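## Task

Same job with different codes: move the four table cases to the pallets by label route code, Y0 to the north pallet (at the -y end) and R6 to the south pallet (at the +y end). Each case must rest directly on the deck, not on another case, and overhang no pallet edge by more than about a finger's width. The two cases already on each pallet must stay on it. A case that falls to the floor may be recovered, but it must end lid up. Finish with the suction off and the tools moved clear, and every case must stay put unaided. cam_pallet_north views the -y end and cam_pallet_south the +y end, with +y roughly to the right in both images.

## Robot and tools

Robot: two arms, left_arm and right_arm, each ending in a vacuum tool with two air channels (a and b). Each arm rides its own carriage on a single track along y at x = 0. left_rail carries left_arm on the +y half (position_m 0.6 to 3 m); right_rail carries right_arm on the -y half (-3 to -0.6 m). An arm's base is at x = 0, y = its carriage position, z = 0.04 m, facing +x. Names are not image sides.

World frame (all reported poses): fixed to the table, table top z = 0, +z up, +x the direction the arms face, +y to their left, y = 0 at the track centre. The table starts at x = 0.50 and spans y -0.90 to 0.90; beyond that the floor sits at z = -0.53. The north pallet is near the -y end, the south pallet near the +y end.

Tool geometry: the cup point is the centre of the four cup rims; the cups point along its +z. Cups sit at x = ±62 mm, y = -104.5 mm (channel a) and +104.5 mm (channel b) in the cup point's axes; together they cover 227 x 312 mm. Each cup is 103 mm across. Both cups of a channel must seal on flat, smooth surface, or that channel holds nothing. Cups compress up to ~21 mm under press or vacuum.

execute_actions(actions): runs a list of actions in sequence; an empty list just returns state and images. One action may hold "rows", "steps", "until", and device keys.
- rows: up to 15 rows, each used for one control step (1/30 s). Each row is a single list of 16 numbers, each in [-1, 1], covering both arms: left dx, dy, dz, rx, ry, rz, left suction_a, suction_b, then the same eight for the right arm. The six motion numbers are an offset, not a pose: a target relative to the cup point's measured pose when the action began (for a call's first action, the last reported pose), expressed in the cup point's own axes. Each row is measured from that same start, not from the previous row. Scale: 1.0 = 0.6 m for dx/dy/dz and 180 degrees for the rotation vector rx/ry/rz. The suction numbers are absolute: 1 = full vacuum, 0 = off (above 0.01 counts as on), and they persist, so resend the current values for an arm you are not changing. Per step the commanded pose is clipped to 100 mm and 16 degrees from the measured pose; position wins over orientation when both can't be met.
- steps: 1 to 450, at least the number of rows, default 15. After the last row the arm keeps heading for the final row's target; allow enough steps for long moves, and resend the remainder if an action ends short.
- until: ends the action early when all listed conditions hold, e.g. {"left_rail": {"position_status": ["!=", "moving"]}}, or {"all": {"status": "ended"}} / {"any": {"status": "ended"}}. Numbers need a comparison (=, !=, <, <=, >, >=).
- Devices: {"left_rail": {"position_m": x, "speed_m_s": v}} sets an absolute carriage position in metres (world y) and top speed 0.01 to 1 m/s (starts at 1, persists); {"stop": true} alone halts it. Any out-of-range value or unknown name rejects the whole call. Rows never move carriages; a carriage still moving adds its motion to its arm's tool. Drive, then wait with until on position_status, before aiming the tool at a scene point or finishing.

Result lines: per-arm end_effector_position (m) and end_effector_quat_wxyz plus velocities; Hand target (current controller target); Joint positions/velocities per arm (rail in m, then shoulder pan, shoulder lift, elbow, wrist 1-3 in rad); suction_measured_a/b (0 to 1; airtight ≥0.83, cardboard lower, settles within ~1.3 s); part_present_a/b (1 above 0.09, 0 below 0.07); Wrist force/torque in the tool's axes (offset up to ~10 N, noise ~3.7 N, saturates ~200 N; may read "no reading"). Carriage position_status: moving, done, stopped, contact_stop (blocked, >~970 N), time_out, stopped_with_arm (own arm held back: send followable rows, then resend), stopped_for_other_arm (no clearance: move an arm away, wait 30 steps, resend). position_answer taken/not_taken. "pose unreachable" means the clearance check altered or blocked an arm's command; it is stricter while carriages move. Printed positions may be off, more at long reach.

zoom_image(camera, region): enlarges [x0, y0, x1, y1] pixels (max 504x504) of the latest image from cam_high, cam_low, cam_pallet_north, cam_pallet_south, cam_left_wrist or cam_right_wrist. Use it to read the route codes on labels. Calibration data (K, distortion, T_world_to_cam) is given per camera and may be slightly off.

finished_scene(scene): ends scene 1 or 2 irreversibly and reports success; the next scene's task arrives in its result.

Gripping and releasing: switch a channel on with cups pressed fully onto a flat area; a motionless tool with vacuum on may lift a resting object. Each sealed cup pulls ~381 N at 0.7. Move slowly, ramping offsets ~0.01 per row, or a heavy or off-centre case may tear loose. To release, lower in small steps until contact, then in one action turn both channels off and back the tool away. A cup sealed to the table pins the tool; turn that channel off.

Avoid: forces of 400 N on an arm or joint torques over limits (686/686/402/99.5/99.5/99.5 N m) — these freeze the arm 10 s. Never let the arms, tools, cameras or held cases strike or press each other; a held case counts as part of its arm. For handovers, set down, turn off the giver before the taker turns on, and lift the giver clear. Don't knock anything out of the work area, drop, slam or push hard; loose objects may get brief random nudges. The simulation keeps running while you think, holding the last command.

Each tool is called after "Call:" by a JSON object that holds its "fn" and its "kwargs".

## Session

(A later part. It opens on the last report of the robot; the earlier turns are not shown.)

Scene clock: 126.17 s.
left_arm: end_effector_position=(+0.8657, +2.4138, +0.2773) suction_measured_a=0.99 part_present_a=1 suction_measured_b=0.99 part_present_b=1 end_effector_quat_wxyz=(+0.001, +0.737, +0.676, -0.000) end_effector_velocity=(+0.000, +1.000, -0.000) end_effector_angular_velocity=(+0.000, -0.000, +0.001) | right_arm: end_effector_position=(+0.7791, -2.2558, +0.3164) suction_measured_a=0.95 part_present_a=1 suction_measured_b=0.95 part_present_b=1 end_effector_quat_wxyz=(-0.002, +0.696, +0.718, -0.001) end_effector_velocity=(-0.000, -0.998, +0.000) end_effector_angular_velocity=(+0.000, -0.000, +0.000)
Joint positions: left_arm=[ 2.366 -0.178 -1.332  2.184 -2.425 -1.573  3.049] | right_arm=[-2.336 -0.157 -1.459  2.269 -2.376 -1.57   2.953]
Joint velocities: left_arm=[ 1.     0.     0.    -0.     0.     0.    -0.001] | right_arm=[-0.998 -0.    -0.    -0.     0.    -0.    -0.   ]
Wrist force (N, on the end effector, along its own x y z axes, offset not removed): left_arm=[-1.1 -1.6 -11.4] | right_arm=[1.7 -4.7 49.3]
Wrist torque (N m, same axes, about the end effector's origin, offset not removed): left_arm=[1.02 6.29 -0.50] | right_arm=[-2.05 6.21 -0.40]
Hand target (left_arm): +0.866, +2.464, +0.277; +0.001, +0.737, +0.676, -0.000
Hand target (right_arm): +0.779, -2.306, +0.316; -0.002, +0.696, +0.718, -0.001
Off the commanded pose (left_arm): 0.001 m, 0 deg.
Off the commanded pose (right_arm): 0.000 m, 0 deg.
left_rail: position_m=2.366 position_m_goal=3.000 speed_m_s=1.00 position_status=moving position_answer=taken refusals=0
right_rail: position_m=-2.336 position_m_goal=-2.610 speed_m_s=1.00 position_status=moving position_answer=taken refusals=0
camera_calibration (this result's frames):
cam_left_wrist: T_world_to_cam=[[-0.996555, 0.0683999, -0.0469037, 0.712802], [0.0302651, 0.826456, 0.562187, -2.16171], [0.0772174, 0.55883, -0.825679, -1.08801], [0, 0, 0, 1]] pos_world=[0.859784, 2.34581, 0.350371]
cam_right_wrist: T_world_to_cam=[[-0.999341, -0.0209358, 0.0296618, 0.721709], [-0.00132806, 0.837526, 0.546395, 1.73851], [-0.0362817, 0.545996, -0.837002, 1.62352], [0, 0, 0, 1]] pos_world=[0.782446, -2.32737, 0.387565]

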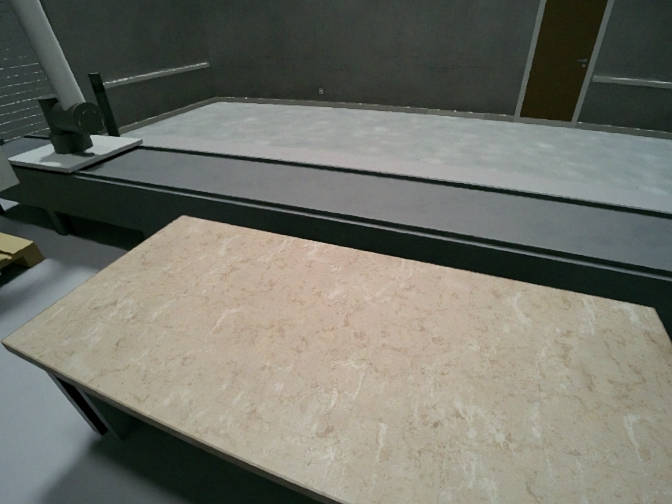

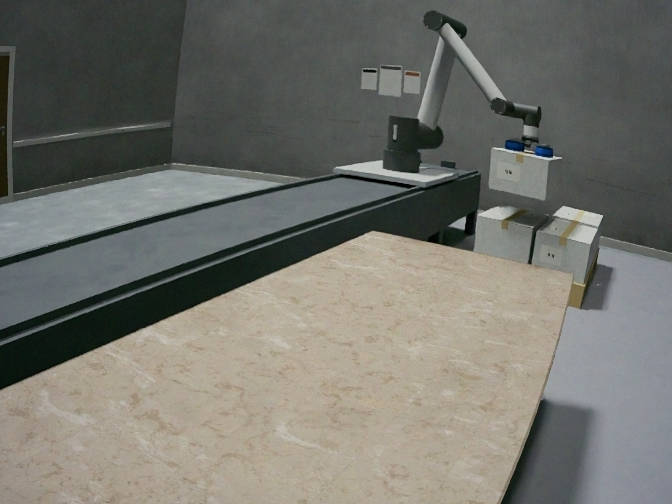

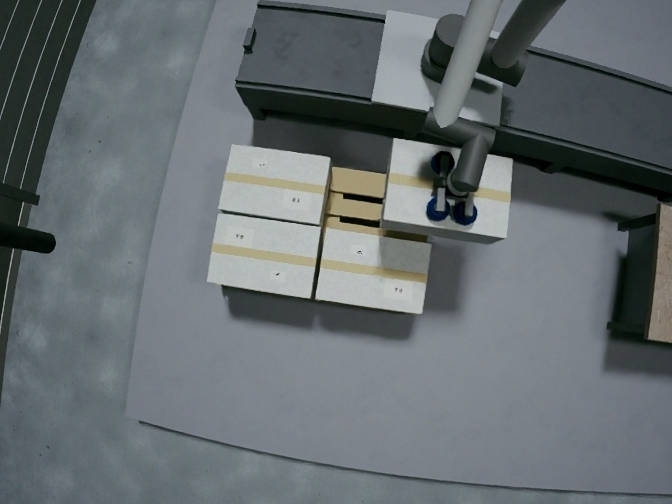

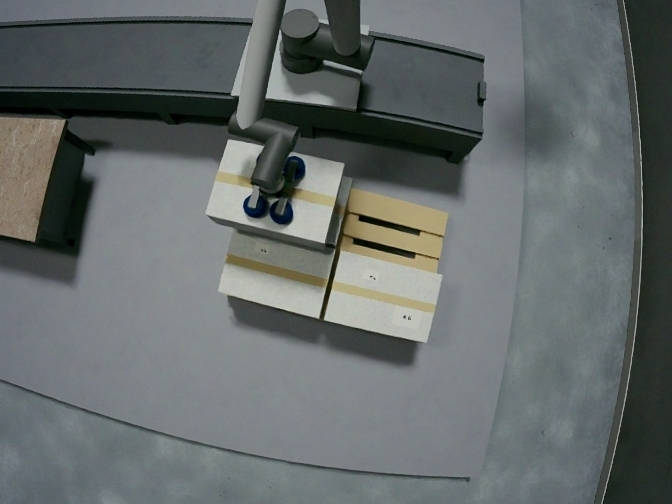

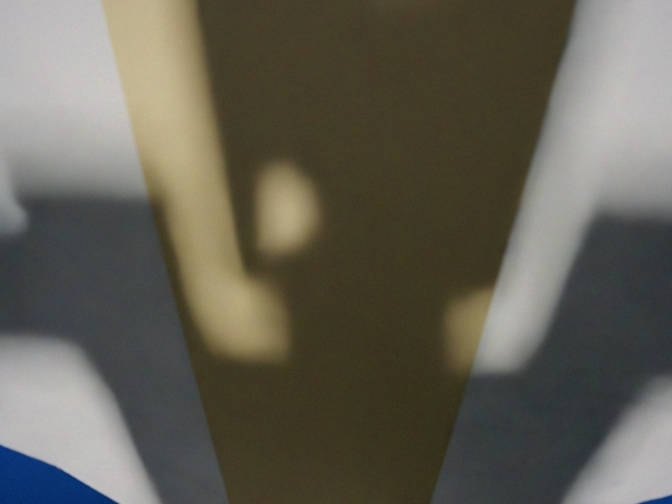

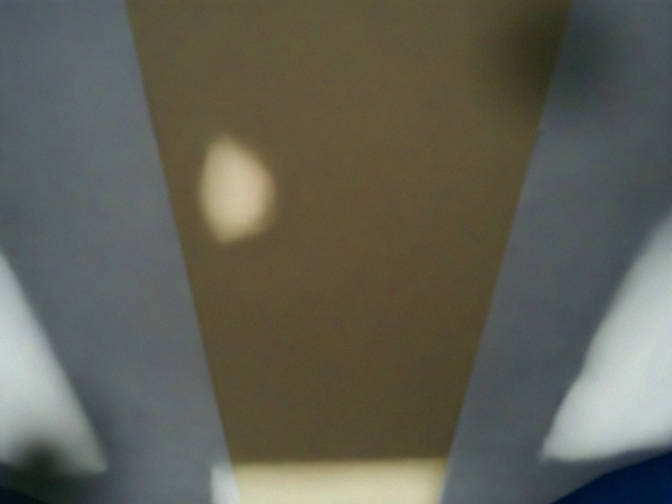

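Call:
{"fn": "execute_actions", "kwargs": {"actions": [{"rows":[[0,0,0.015,0,0,0,1,1,0,0,0.015,0,0,0,1,1],[0,0,0.045,0,0,0,1,1,0,0,0.045,0,0,0,1,1],[0,0,0.09,0,0,0,1,1,0,0,0.09,0,0,0,1,1],[0,0,0.16,0,0,0,1,1,0,0,0.16,0,0,0,1,1]],"steps":4}]}}

Scene clock: 127.40 s.
left_arm: end_effector_position=(+0.8653, +3.0477, +0.2656) suction_measured_a=0.99 part_present_a=1 suction_measured_b=0.99 part_present_b=1 end_effector_quat_wxyz=(+0.001, +0.737, +0.676, -0.001) end_effector_velocity=(-0.022, +0.002, -0.273) end_effector_angular_velocity=(+0.008, +0.040, -0.003) | right_arm: end_effector_position=(+0.7786, -2.5299, +0.3049) suction_measured_a=0.95 part_present_a=1 suction_measured_b=0.95 part_present_b=1 end_effector_quat_wxyz=(-0.002, +0.696, +0.718, -0.001) end_effector_velocity=(-0.023, +0.002, -0.268) end_effector_angular_velocity=(+0.005, +0.041, -0.000)
Joint positions: left_arm=[ 3.    -0.178 -1.32   2.191 -2.443 -1.573  3.049] | right_arm=[-2.61  -0.157 -1.447  2.277 -2.396 -1.57   2.953]
Joint velocities: left_arm=[ 0.    -0.003  0.281  0.159 -0.399  0.001 -0.   ] | right_arm=[ 0.    -0.001  0.283  0.188 -0.43  -0.001 -0.001]
Wrist force (N, on the end effector, along its own x y z axes, offset not removed): left_arm=[1.0 4.1 -62.3] | right_arm=[1.2 6.7 -19.9]
Wrist torque (N m, same axes, about the end effector's origin, offset not removed): left_arm=[-0.02 3.87 -0.99] | right_arm=[-3.58 2.66 -0.88]
Hand target (left_arm): +0.857, +3.048, +0.189; -0.002, +0.737, +0.676, -0.003
Hand target (right_arm): +0.769, -2.529, +0.230; -0.006, +0.696, +0.718, -0.004
Off the commanded pose (left_arm): 0.084 m, 0 deg.
Off the commanded pose (right_arm): 0.084 m, 0 deg.
left_rail: position_m=3.000 position_m_goal=3.000 speed_m_s=1.00 position_status=done position_answer=taken refusals=0
right_rail: position_m=-2.610 position_m_goal=-2.610 speed_m_s=1.00 position_status=done position_answer=taken refusals=0
camera_calibration (this result's frames):
cam_left_wrist: T_world_to_cam=[[-0.996603, 0.0683078, -0.0459989, 0.66856], [0.0307019, 0.826479, 0.56213, -2.67938], [0.076415, 0.558809, -0.825769, -1.45114], [0, 0, 0, 1]] pos_world=[0.85944, 2.9797, 0.338606]
cam_right_wrist: T_world_to_cam=[[-0.99932, -0.0209842, 0.0303061, 0.715488], [-0.00101412, 0.837492, 0.546449, 1.97407], [-0.0368479, 0.546046, -0.836944, 1.76406], [0, 0, 0, 1]] pos_world=[0.782006, -2.60151, 0.376009]

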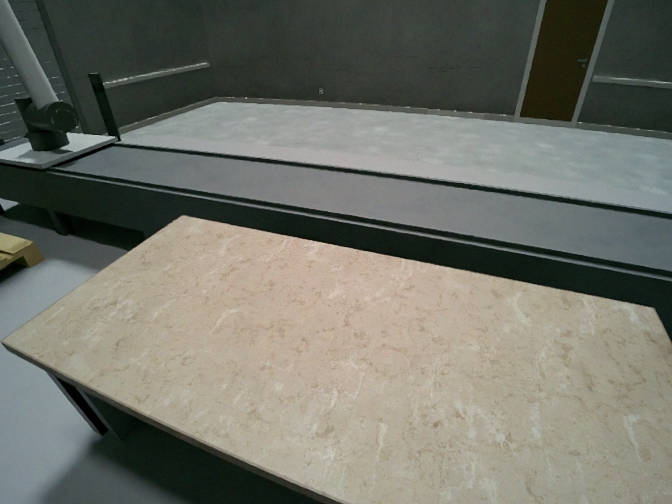

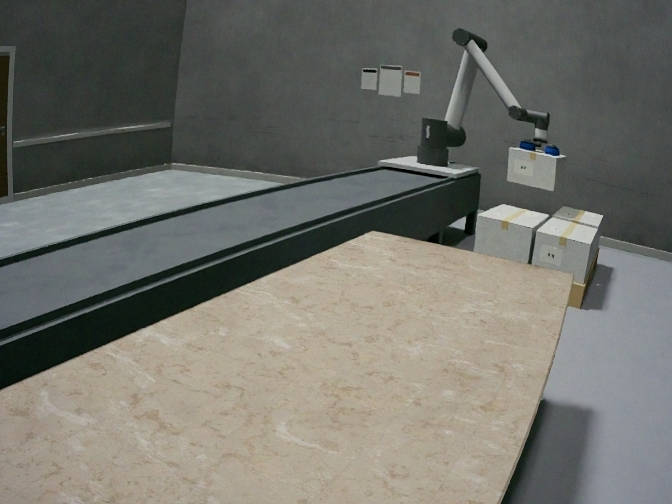

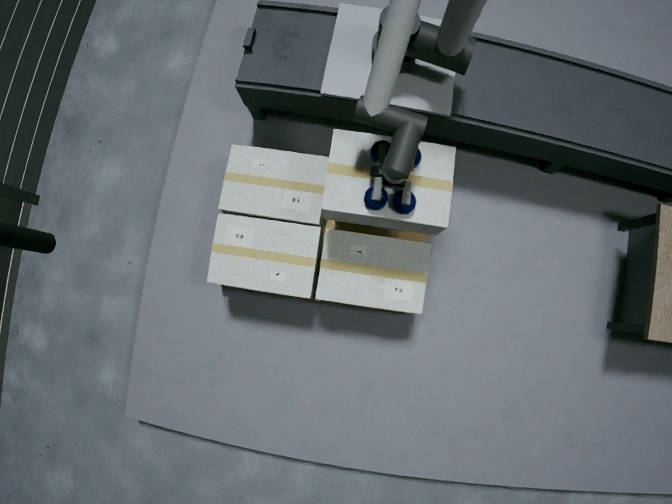

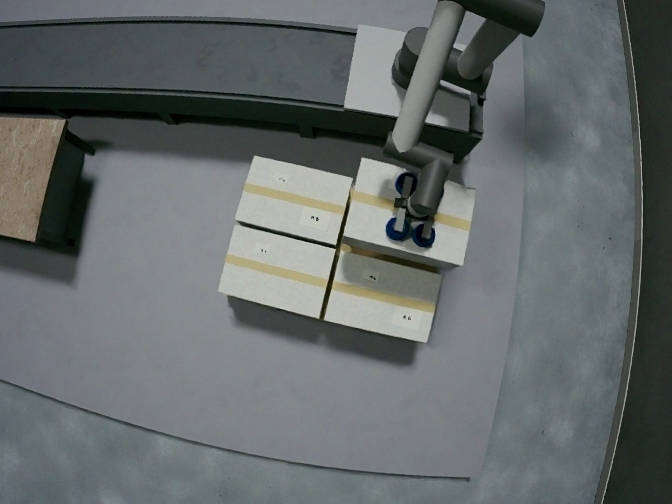

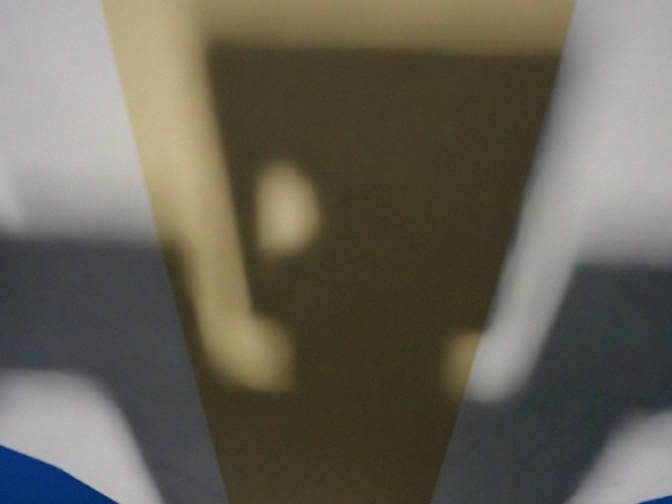

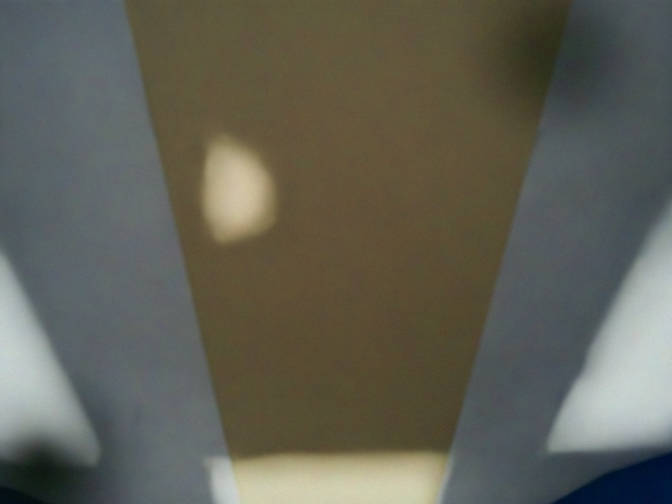

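Call:
{"fn": "execute_actions", "kwargs": {"actions": []}}

Scene clock: 127.80 s.
left_arm: end_effector_position=(+0.8574, +3.0483, +0.1923) suction_measured_a=0.99 part_present_a=1 suction_measured_b=0.99 part_present_b=1 end_effector_quat_wxyz=(-0.002, +0.737, +0.676, -0.003) end_effector_velocity=(-0.003, +0.000, -0.025) end_effector_angular_velocity=(-0.000, -0.000, +0.000) | right_arm: end_effector_position=(+0.7693, -2.5292, +0.2325) suction_measured_a=0.95 part_present_a=1 suction_measured_b=0.95 part_present_b=1 end_effector_quat_wxyz=(-0.006, +0.696, +0.718, -0.004) end_effector_velocity=(-0.003, +0.000, -0.024) end_effector_angular_velocity=(-0.000, -0.001, -0.000)
Joint positions: left_arm=[ 3.    -0.179 -1.241  2.233 -2.557 -1.573  3.048] | right_arm=[-2.61  -0.158 -1.367  2.328 -2.518 -1.57   2.952]
Joint velocities: left_arm=[ 0.    -0.     0.028  0.015 -0.043  0.    -0.   ] | right_arm=[ 0.    -0.     0.028  0.017 -0.046  0.    -0.   ]
Wrist force (N, on the end effector, along its own x y z axes, offset not removed): left_arm=[1.9 -2.2 -13.9] | right_arm=[1.5 -6.4 59.7]
Wrist torque (N m, same axes, about the end effector's origin, offset not removed): left_arm=[0.95 6.14 -0.49] | right_arm=[-2.44 6.28 -0.37]
Hand target (left_arm): +0.857, +3.048, +0.189; -0.002, +0.737, +0.676, -0.003
Hand target (right_arm): +0.769, -2.529, +0.230; -0.006, +0.696, +0.718, -0.004
Off the commanded pose (left_arm): 0.014 m, 0 deg.
Off the commanded pose (right_arm): 0.015 m, 1 deg.
left_rail: position_m=3.000 position_m_goal=3.000 speed_m_s=1.00 position_status=done position_answer=taken refusals=0
right_rail: position_m=-2.610 position_m_goal=-2.610 speed_m_s=1.00 position_status=done position_answer=taken refusals=0
camera_calibration (this result's frames):
cam_left_wrist: T_world_to_cam=[[-0.996901, 0.0685255, -0.0386459, 0.655486], [0.0349226, 0.825633, 0.563126, -2.63969], [0.0704958, 0.560031, -0.825467, -1.51014], [0, 0, 0, 1]] pos_world=[0.852099, 2.98023, 0.265237]
cam_right_wrist: T_world_to_cam=[[-0.999004, -0.0210027, 0.0393655, 0.705997], [0.00398706, 0.836729, 0.547603, 2.00696], [-0.0444394, 0.547214, -0.835812, 1.71132], [0, 0, 0, 1]] pos_world=[0.773342, -2.60091, 0.303532]

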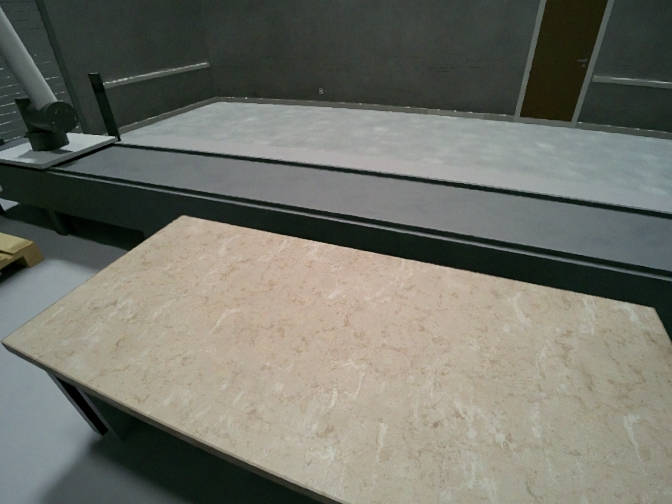

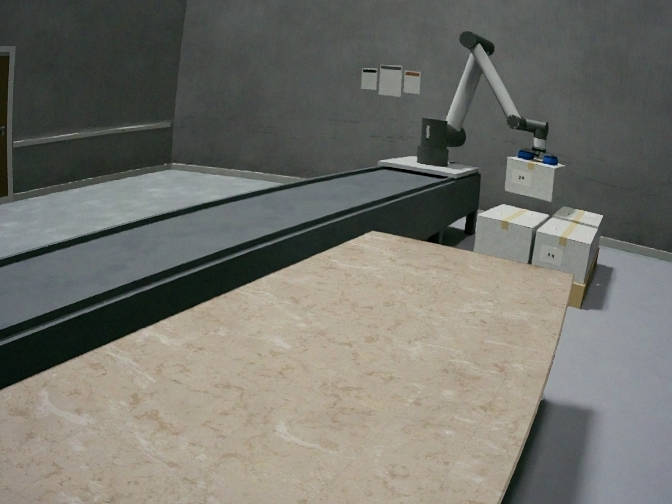

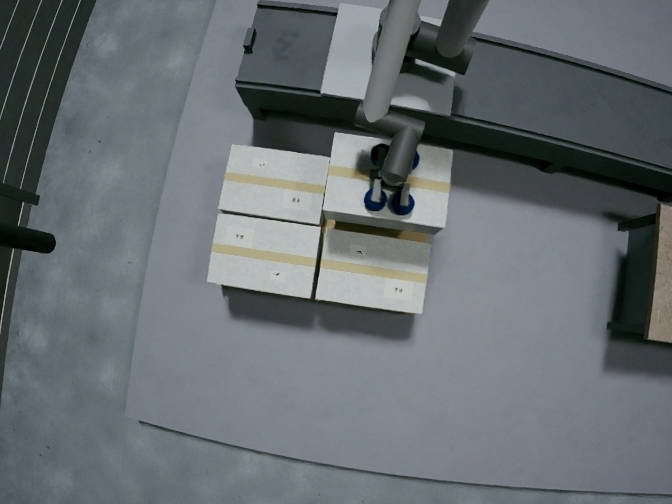

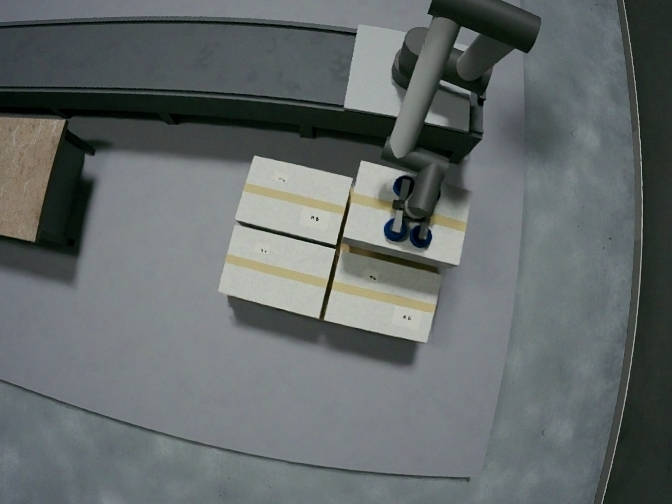

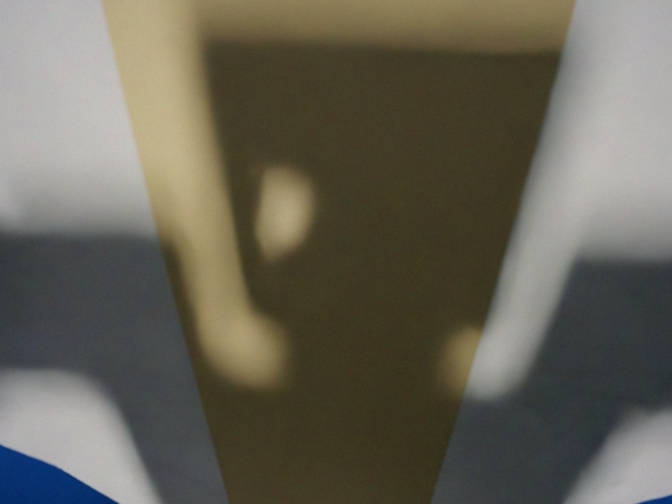

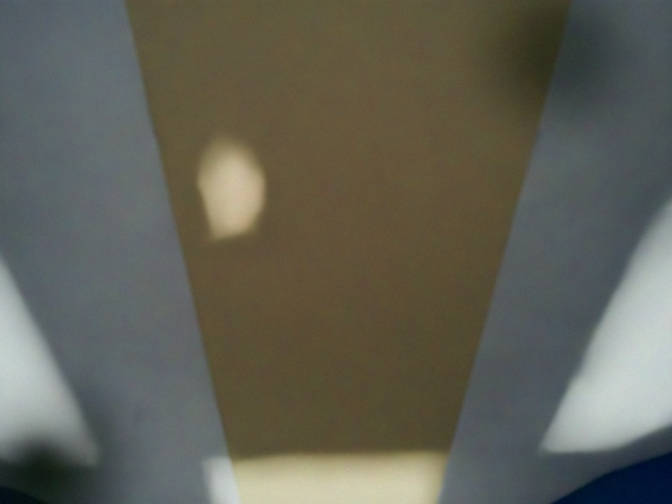

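Call:
{"fn": "execute_actions", "kwargs": {"actions": [{"rows":[[0.0007,0.0143,0.012,-0.0026,0,0,1,1,-0.0018,0.016,0.0175,-0.0031,0,0,1,1]],"steps":1}]}}

Call:
{"fn": "execute_actions", "kwargs": {"actions": []}}

Scene clock: 130.30 s.
left_arm: end_effector_position=(+0.8569, +3.0484, +0.1891) suction_measured_a=0.99 part_present_a=1 suction_measured_b=0.99 part_present_b=1 end_effector_quat_wxyz=(-0.002, +0.737, +0.676, -0.003) end_effector_velocity=(+0.007, -0.001, -0.006) end_effector_angular_velocity=(-0.001, -0.006, -0.000) | right_arm: end_effector_position=(+0.7688, -2.5292, +0.2295) suction_measured_a=0.95 part_present_a=1 suction_measured_b=0.95 part_present_b=1 end_effector_quat_wxyz=(-0.006, +0.696, +0.718, -0.004) end_effector_velocity=(+0.005, -0.001, -0.010) end_effector_angular_velocity=(-0.000, -0.002, -0.000)
Joint positions: left_arm=[ 3.    -0.179 -1.237  2.235 -2.562 -1.573  3.048] | right_arm=[-2.61  -0.158 -1.363  2.33  -2.524 -1.57   2.952]
Joint velocities: left_arm=[ 0.     0.     0.013 -0.005 -0.014 -0.     0.   ] | right_arm=[ 0.     0.     0.017 -0.    -0.019 -0.     0.   ]
Wrist force (N, on the end effector, along its own x y z axes, offset not removed): left_arm=[4.7 -1.0 -15.2] | right_arm=[-1.2 -7.2 49.3]
Wrist torque (N m, same axes, about the end effector's origin, offset not removed): left_arm=[1.24 5.64 -0.59] | right_arm=[-2.50 6.35 -0.35]
Hand target (left_arm): +0.866, +3.048, +0.185; +0.001, +0.737, +0.676, -0.000
Hand target (right_arm): +0.778, -2.530, +0.222; -0.003, +0.696, +0.718, -0.000
Off the commanded pose (left_arm): 0.010 m, 0 deg.
Off the commanded pose (right_arm): 0.013 m, 1 deg.
left_rail: position_m=3.000 position_m_goal=3.000 speed_m_s=1.00 position_status=done position_answer=taken refusals=0
right_rail: position_m=-2.610 position_m_goal=-2.610 speed_m_s=1.00 position_status=done position_answer=taken refusals=0
camera_calibration (this result's frames):
cam_left_wrist: T_world_to_cam=[[-0.996908, 0.0685133, -0.0384819, 0.654933], [0.0350137, 0.825701, 0.563021, -2.63818], [0.070349, 0.559932, -0.825546, -1.51226], [0, 0, 0, 1]] pos_world=[0.851666, 2.98024, 0.262114]
cam_right_wrist: T_world_to_cam=[[-0.999, -0.0209529, 0.0394869, 0.705747], [0.00409494, 0.836734, 0.547594, 2.00856], [-0.0445137, 0.547209, -0.835812, 1.7088], [0, 0, 0, 1]] pos_world=[0.772882, -2.60091, 0.300494]

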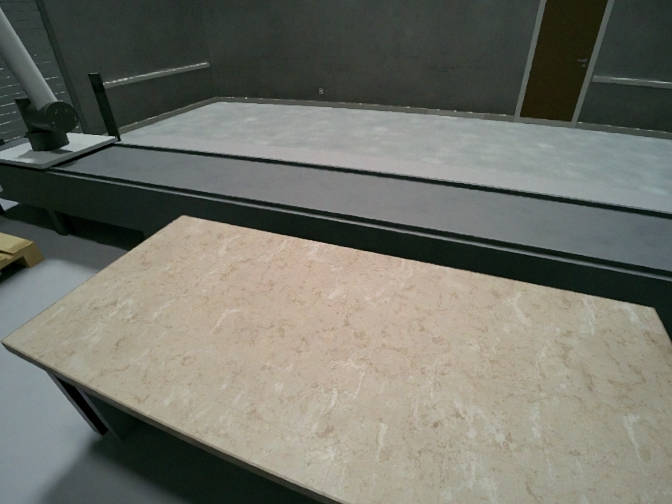

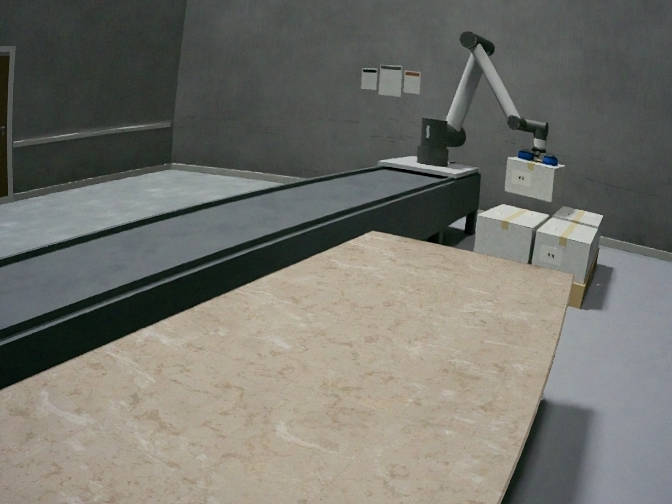

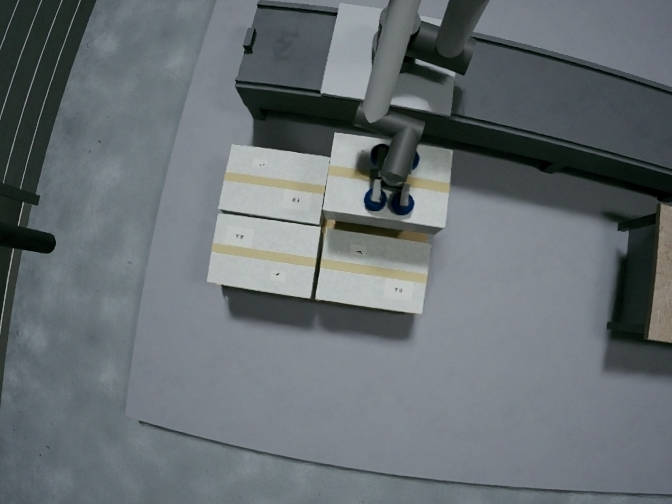

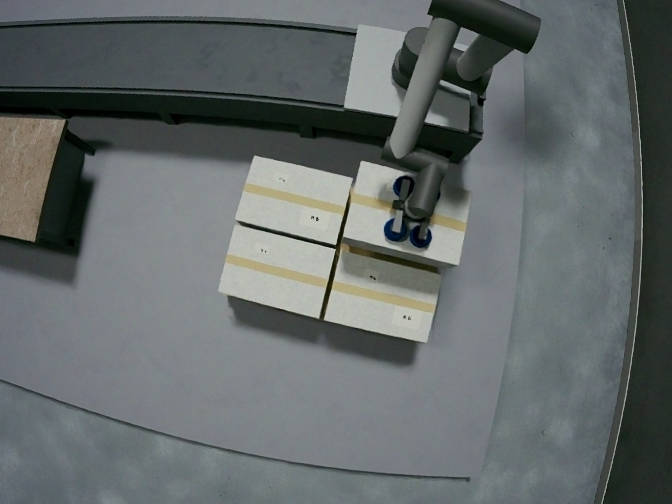

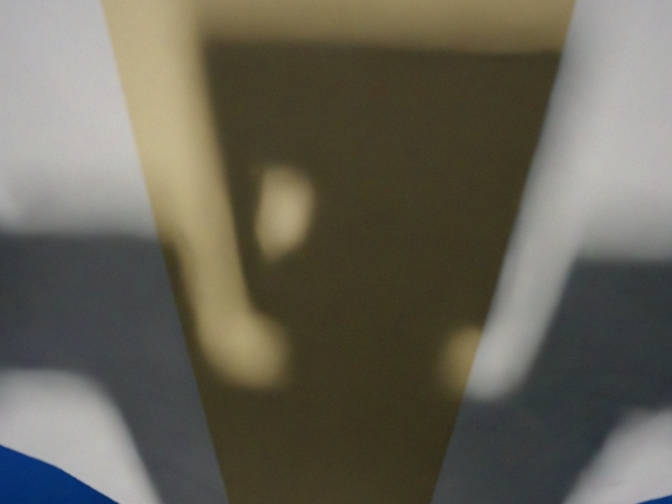

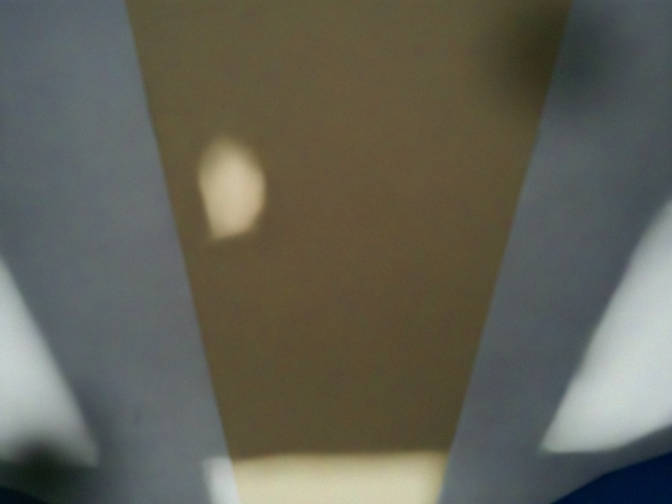

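Scene clock: 130.30 s.
left_arm: end_effector_position=(+0.8569, +3.0484, +0.1891) suction_measured_a=0.99 part_present_a=1 suction_measured_b=0.99 part_present_b=1 end_effector_quat_wxyz=(-0.002, +0.737, +0.676, -0.003) end_effector_velocity=(+0.007, -0.001, -0.006) end_effector_angular_velocity=(-0.001, -0.006, -0.000) | right_arm: end_effector_position=(+0.7688, -2.5292, +0.2295) suction_measured_a=0.95 part_present_a=1 suction_measured_b=0.95 part_present_b=1 end_effector_quat_wxyz=(-0.006, +0.696, +0.718, -0.004) end_effector_velocity=(+0.005, -0.001, -0.010) end_effector_angular_velocity=(-0.000, -0.002, -0.000)
Joint positions: left_arm=[ 3.    -0.179 -1.237  2.235 -2.562 -1.573  3.048] | right_arm=[-2.61  -0.158 -1.363  2.33  -2.524 -1.57   2.952]
Joint velocities: left_arm=[ 0.     0.     0.013 -0.005 -0.014 -0.     0.   ] | right_arm=[ 0.     0.     0.017 -0.    -0.019 -0.     0.   ]
Wrist force (N, on the end effector, along its own x y z axes, offset not removed): left_arm=[4.7 -1.0 -15.2] | right_arm=[-1.2 -7.2 49.3]
Wrist torque (N m, same axes, about the end effector's origin, offset not removed): left_arm=[1.24 5.64 -0.59] | right_arm=[-2.50 6.35 -0.35]
Hand target (left_arm): +0.866, +3.048, +0.185; +0.001, +0.737, +0.676, -0.000
Hand target (right_arm): +0.778, -2.530, +0.222; -0.003, +0.696, +0.718, -0.000
Off the commanded pose (left_arm): 0.010 m, 0 deg.
Off the commanded pose (right_arm): 0.013 m, 1 deg.
left_rail: position_m=3.000 position_m_goal=3.000 speed_m_s=1.00 position_status=done position_answer=taken refusals=0
right_rail: position_m=-2.610 position_m_goal=-2.610 speed_m_s=1.00 position_status=done position_answer=taken refusals=0
camera_calibration (this result's frames):
cam_left_wrist: T_world_to_cam=[[-0.996908, 0.0685133, -0.0384819, 0.654933], [0.0350137, 0.825701, 0.563021, -2.63818], [0.070349, 0.559932, -0.825546, -1.51226], [0, 0, 0, 1]] pos_world=[0.851666, 2.98024, 0.262114]
cam_right_wrist: T_world_to_cam=[[-0.999, -0.0209529, 0.0394869, 0.705747], [0.00409494, 0.836734, 0.547594, 2.00856], [-0.0445137, 0.547209, -0.835812, 1.7088], [0, 0, 0, 1]] pos_world=[0.772882, -2.60091, 0.300494]

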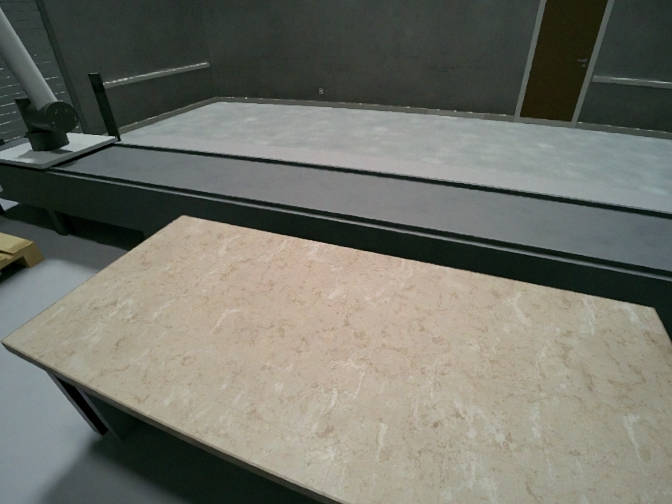

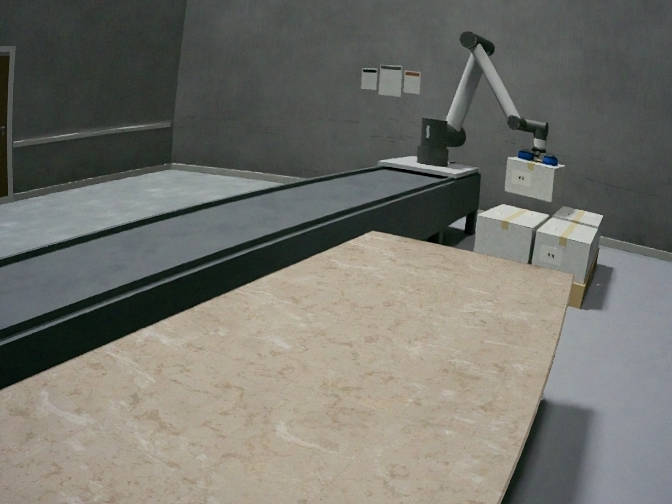

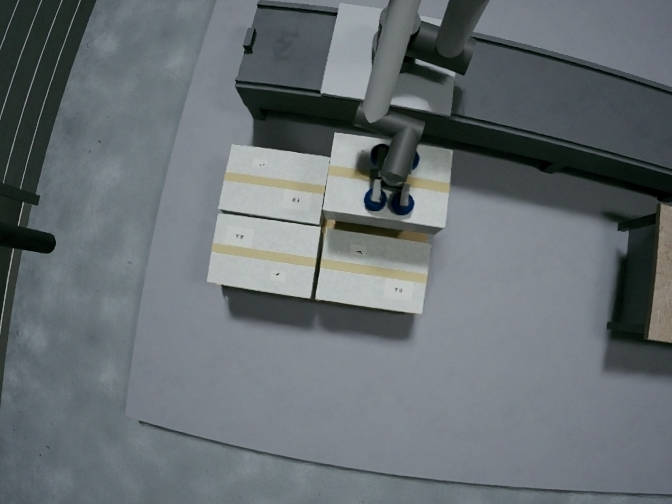

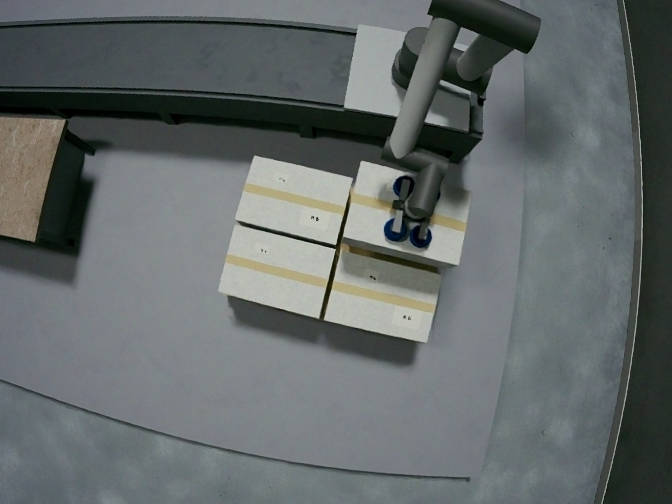

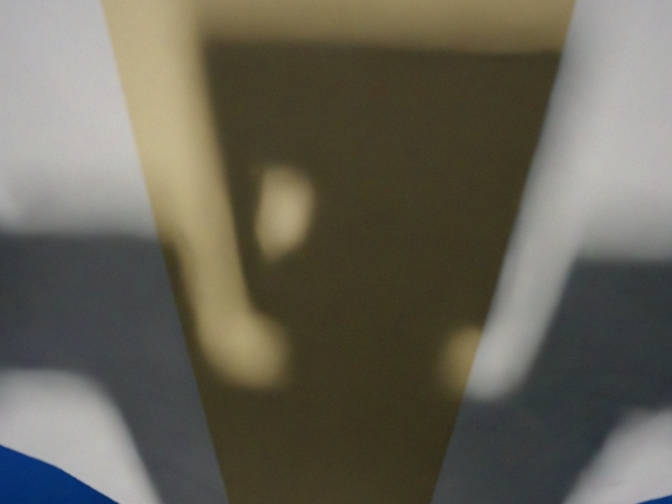

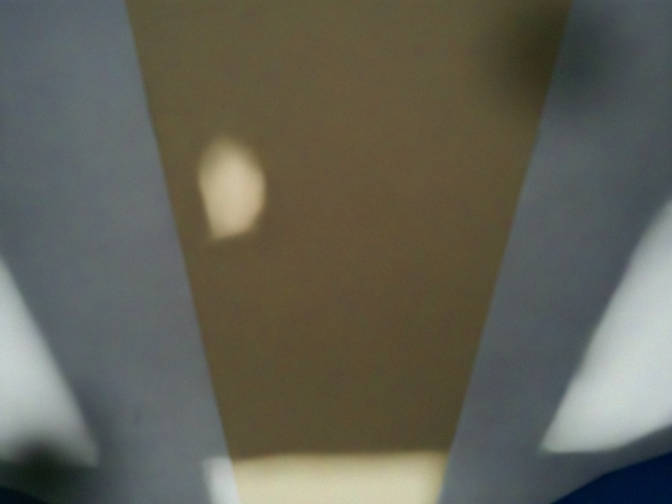

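Call:
{"fn": "execute_actions", "kwargs": {"actions": []}}

Call:
{"fn": "zoom_image", "kwargs": {"camera": "cam_pallet_north", "region": [300, 120, 468, 260]}}

Call:
{"fn": "zoom_image", "kwargs": {"camera": "cam_pallet_south", "region": [320, 145, 488, 285]}}

Scene clock: 130.90 s.
left_arm: end_effector_position=(+0.8657, +3.0480, +0.1851) suction_measured_a=0.99 part_present_a=1 suction_measured_b=0.99 part_present_b=1 end_effector_quat_wxyz=(+0.001, +0.737, +0.676, -0.000) end_effector_velocity=(+0.001, +0.000, -0.000) end_effector_angular_velocity=(-0.000, -0.001, +0.000) | right_arm: end_effector_position=(+0.7783, -2.5300, +0.2221) suction_measured_a=0.95 part_present_a=1 suction_measured_b=0.95 part_present_b=1 end_effector_quat_wxyz=(-0.003, +0.696, +0.718, -0.000) end_effector_velocity=(+0.001, +0.000, -0.000) end_effector_angular_velocity=(+0.000, -0.001, +0.000)
Joint positions: left_arm=[ 3.    -0.178 -1.226  2.228 -2.575 -1.572  3.049] | right_arm=[-2.61  -0.158 -1.346  2.326 -2.546 -1.568  2.953]
Joint velocities: left_arm=[ 0.     0.     0.001 -0.001 -0.001  0.     0.   ] | right_arm=[ 0.     0.     0.001 -0.001 -0.002  0.     0.   ]
Wrist force (N, on the end effector, along its own x y z axes, offset not removed): left_arm=[2.2 -0.2 -13.3] | right_arm=[-0.8 -5.1 54.7]
Wrist torque (N m, same axes, about the end effector's origin, offset not removed): left_arm=[1.22 6.09 -0.52] | right_arm=[-2.26 6.61 -0.28]
Hand target (left_arm): +0.866, +3.048, +0.185; +0.001, +0.737, +0.676, -0.000
Hand target (right_arm): +0.778, -2.530, +0.222; -0.003, +0.696, +0.718, -0.000
Off the commanded pose (left_arm): 0.000 m, 0 deg.
Off the commanded pose (right_arm): 0.000 m, 0 deg.
left_rail: position_m=3.000 position_m_goal=3.000 speed_m_s=1.00 position_status=done position_answer=taken refusals=0
right_rail: position_m=-2.610 position_m_goal=-2.610 speed_m_s=1.00 position_status=done position_answer=taken refusals=0
camera_calibration (this result's frames):
cam_left_wrist: T_world_to_cam=[[-0.996561, 0.0684941, -0.0466423, 0.664799], [0.0304299, 0.826012, 0.56283, -2.63288], [0.0770777, 0.559475, -0.825255, -1.52049], [0, 0, 0, 1]] pos_world=[0.859826, 2.97993, 0.258082]
cam_right_wrist: T_world_to_cam=[[-0.99933, -0.020965, 0.0300123, 0.71789], [-0.00109538, 0.836547, 0.547894, 2.01671], [-0.0365933, 0.547493, -0.836009, 1.69804], [0, 0, 0, 1]] pos_world=[0.781755, -2.60169, 0.29309]

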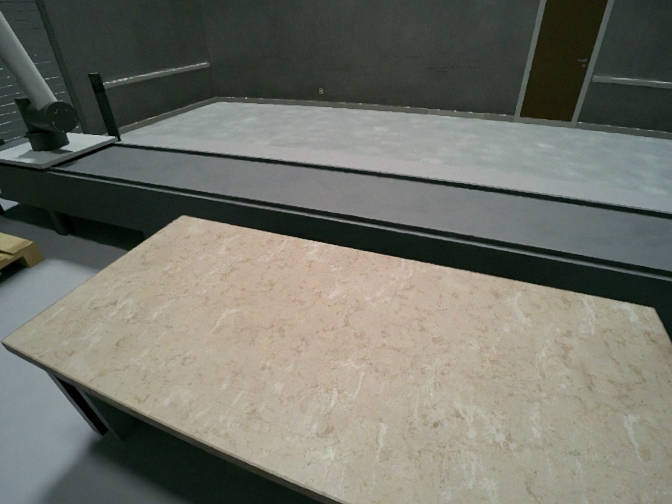

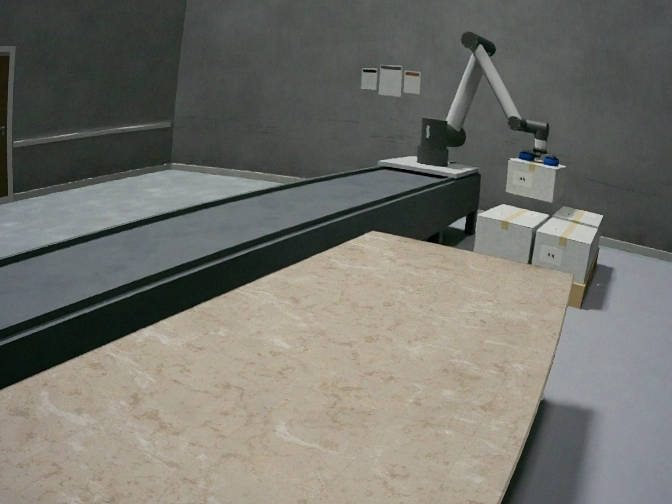

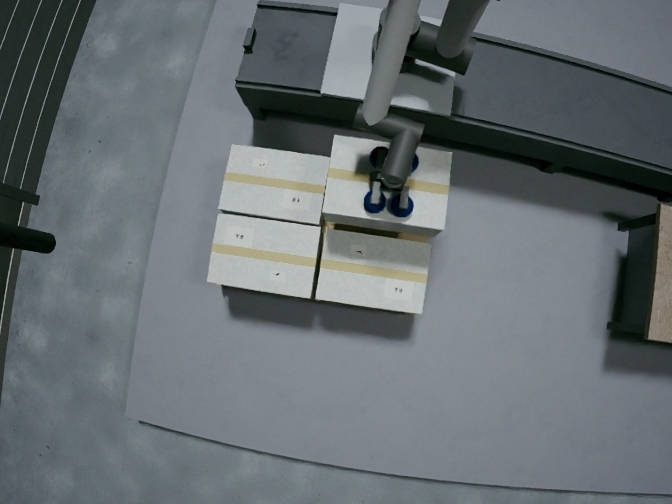

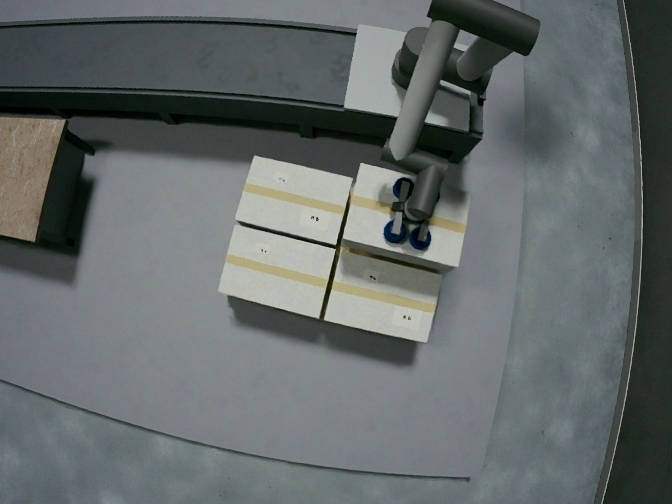

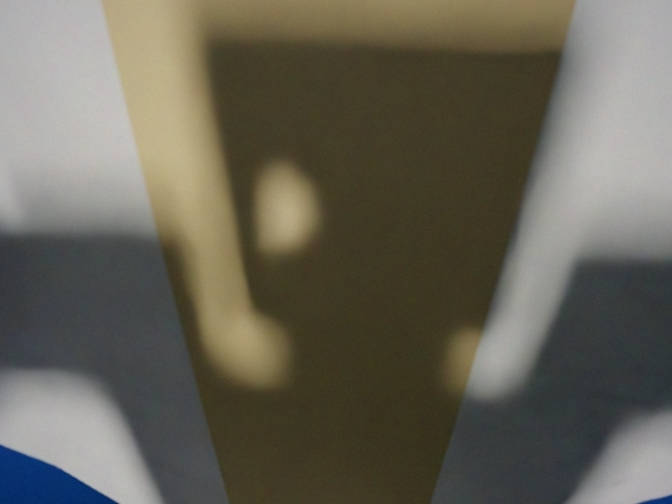

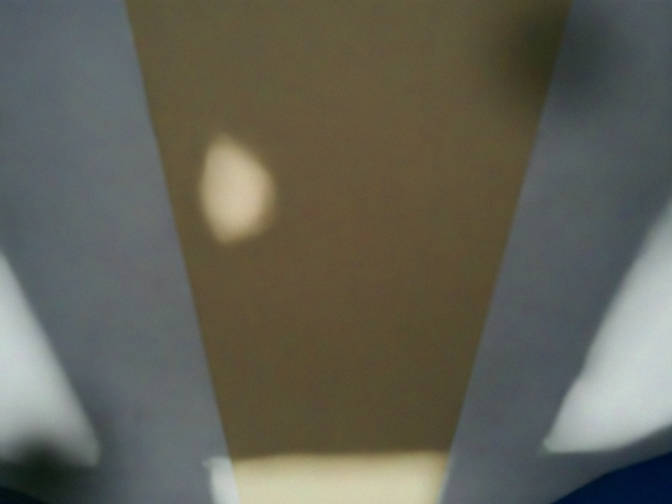

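Region (300, 120, 468, 260) of cam_pallet_north's 672x504 image, scaled by 3.000, with more detail than that image has.

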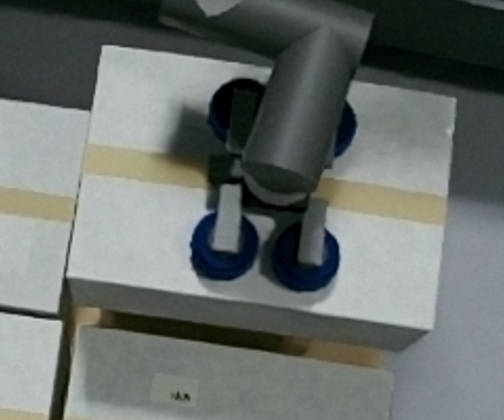

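Region (320, 145, 488, 285) of cam_pallet_south's 672x504 image, scaled by 3.000, with more detail than that image has.

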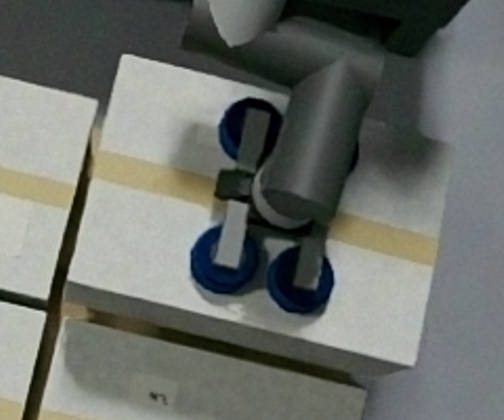

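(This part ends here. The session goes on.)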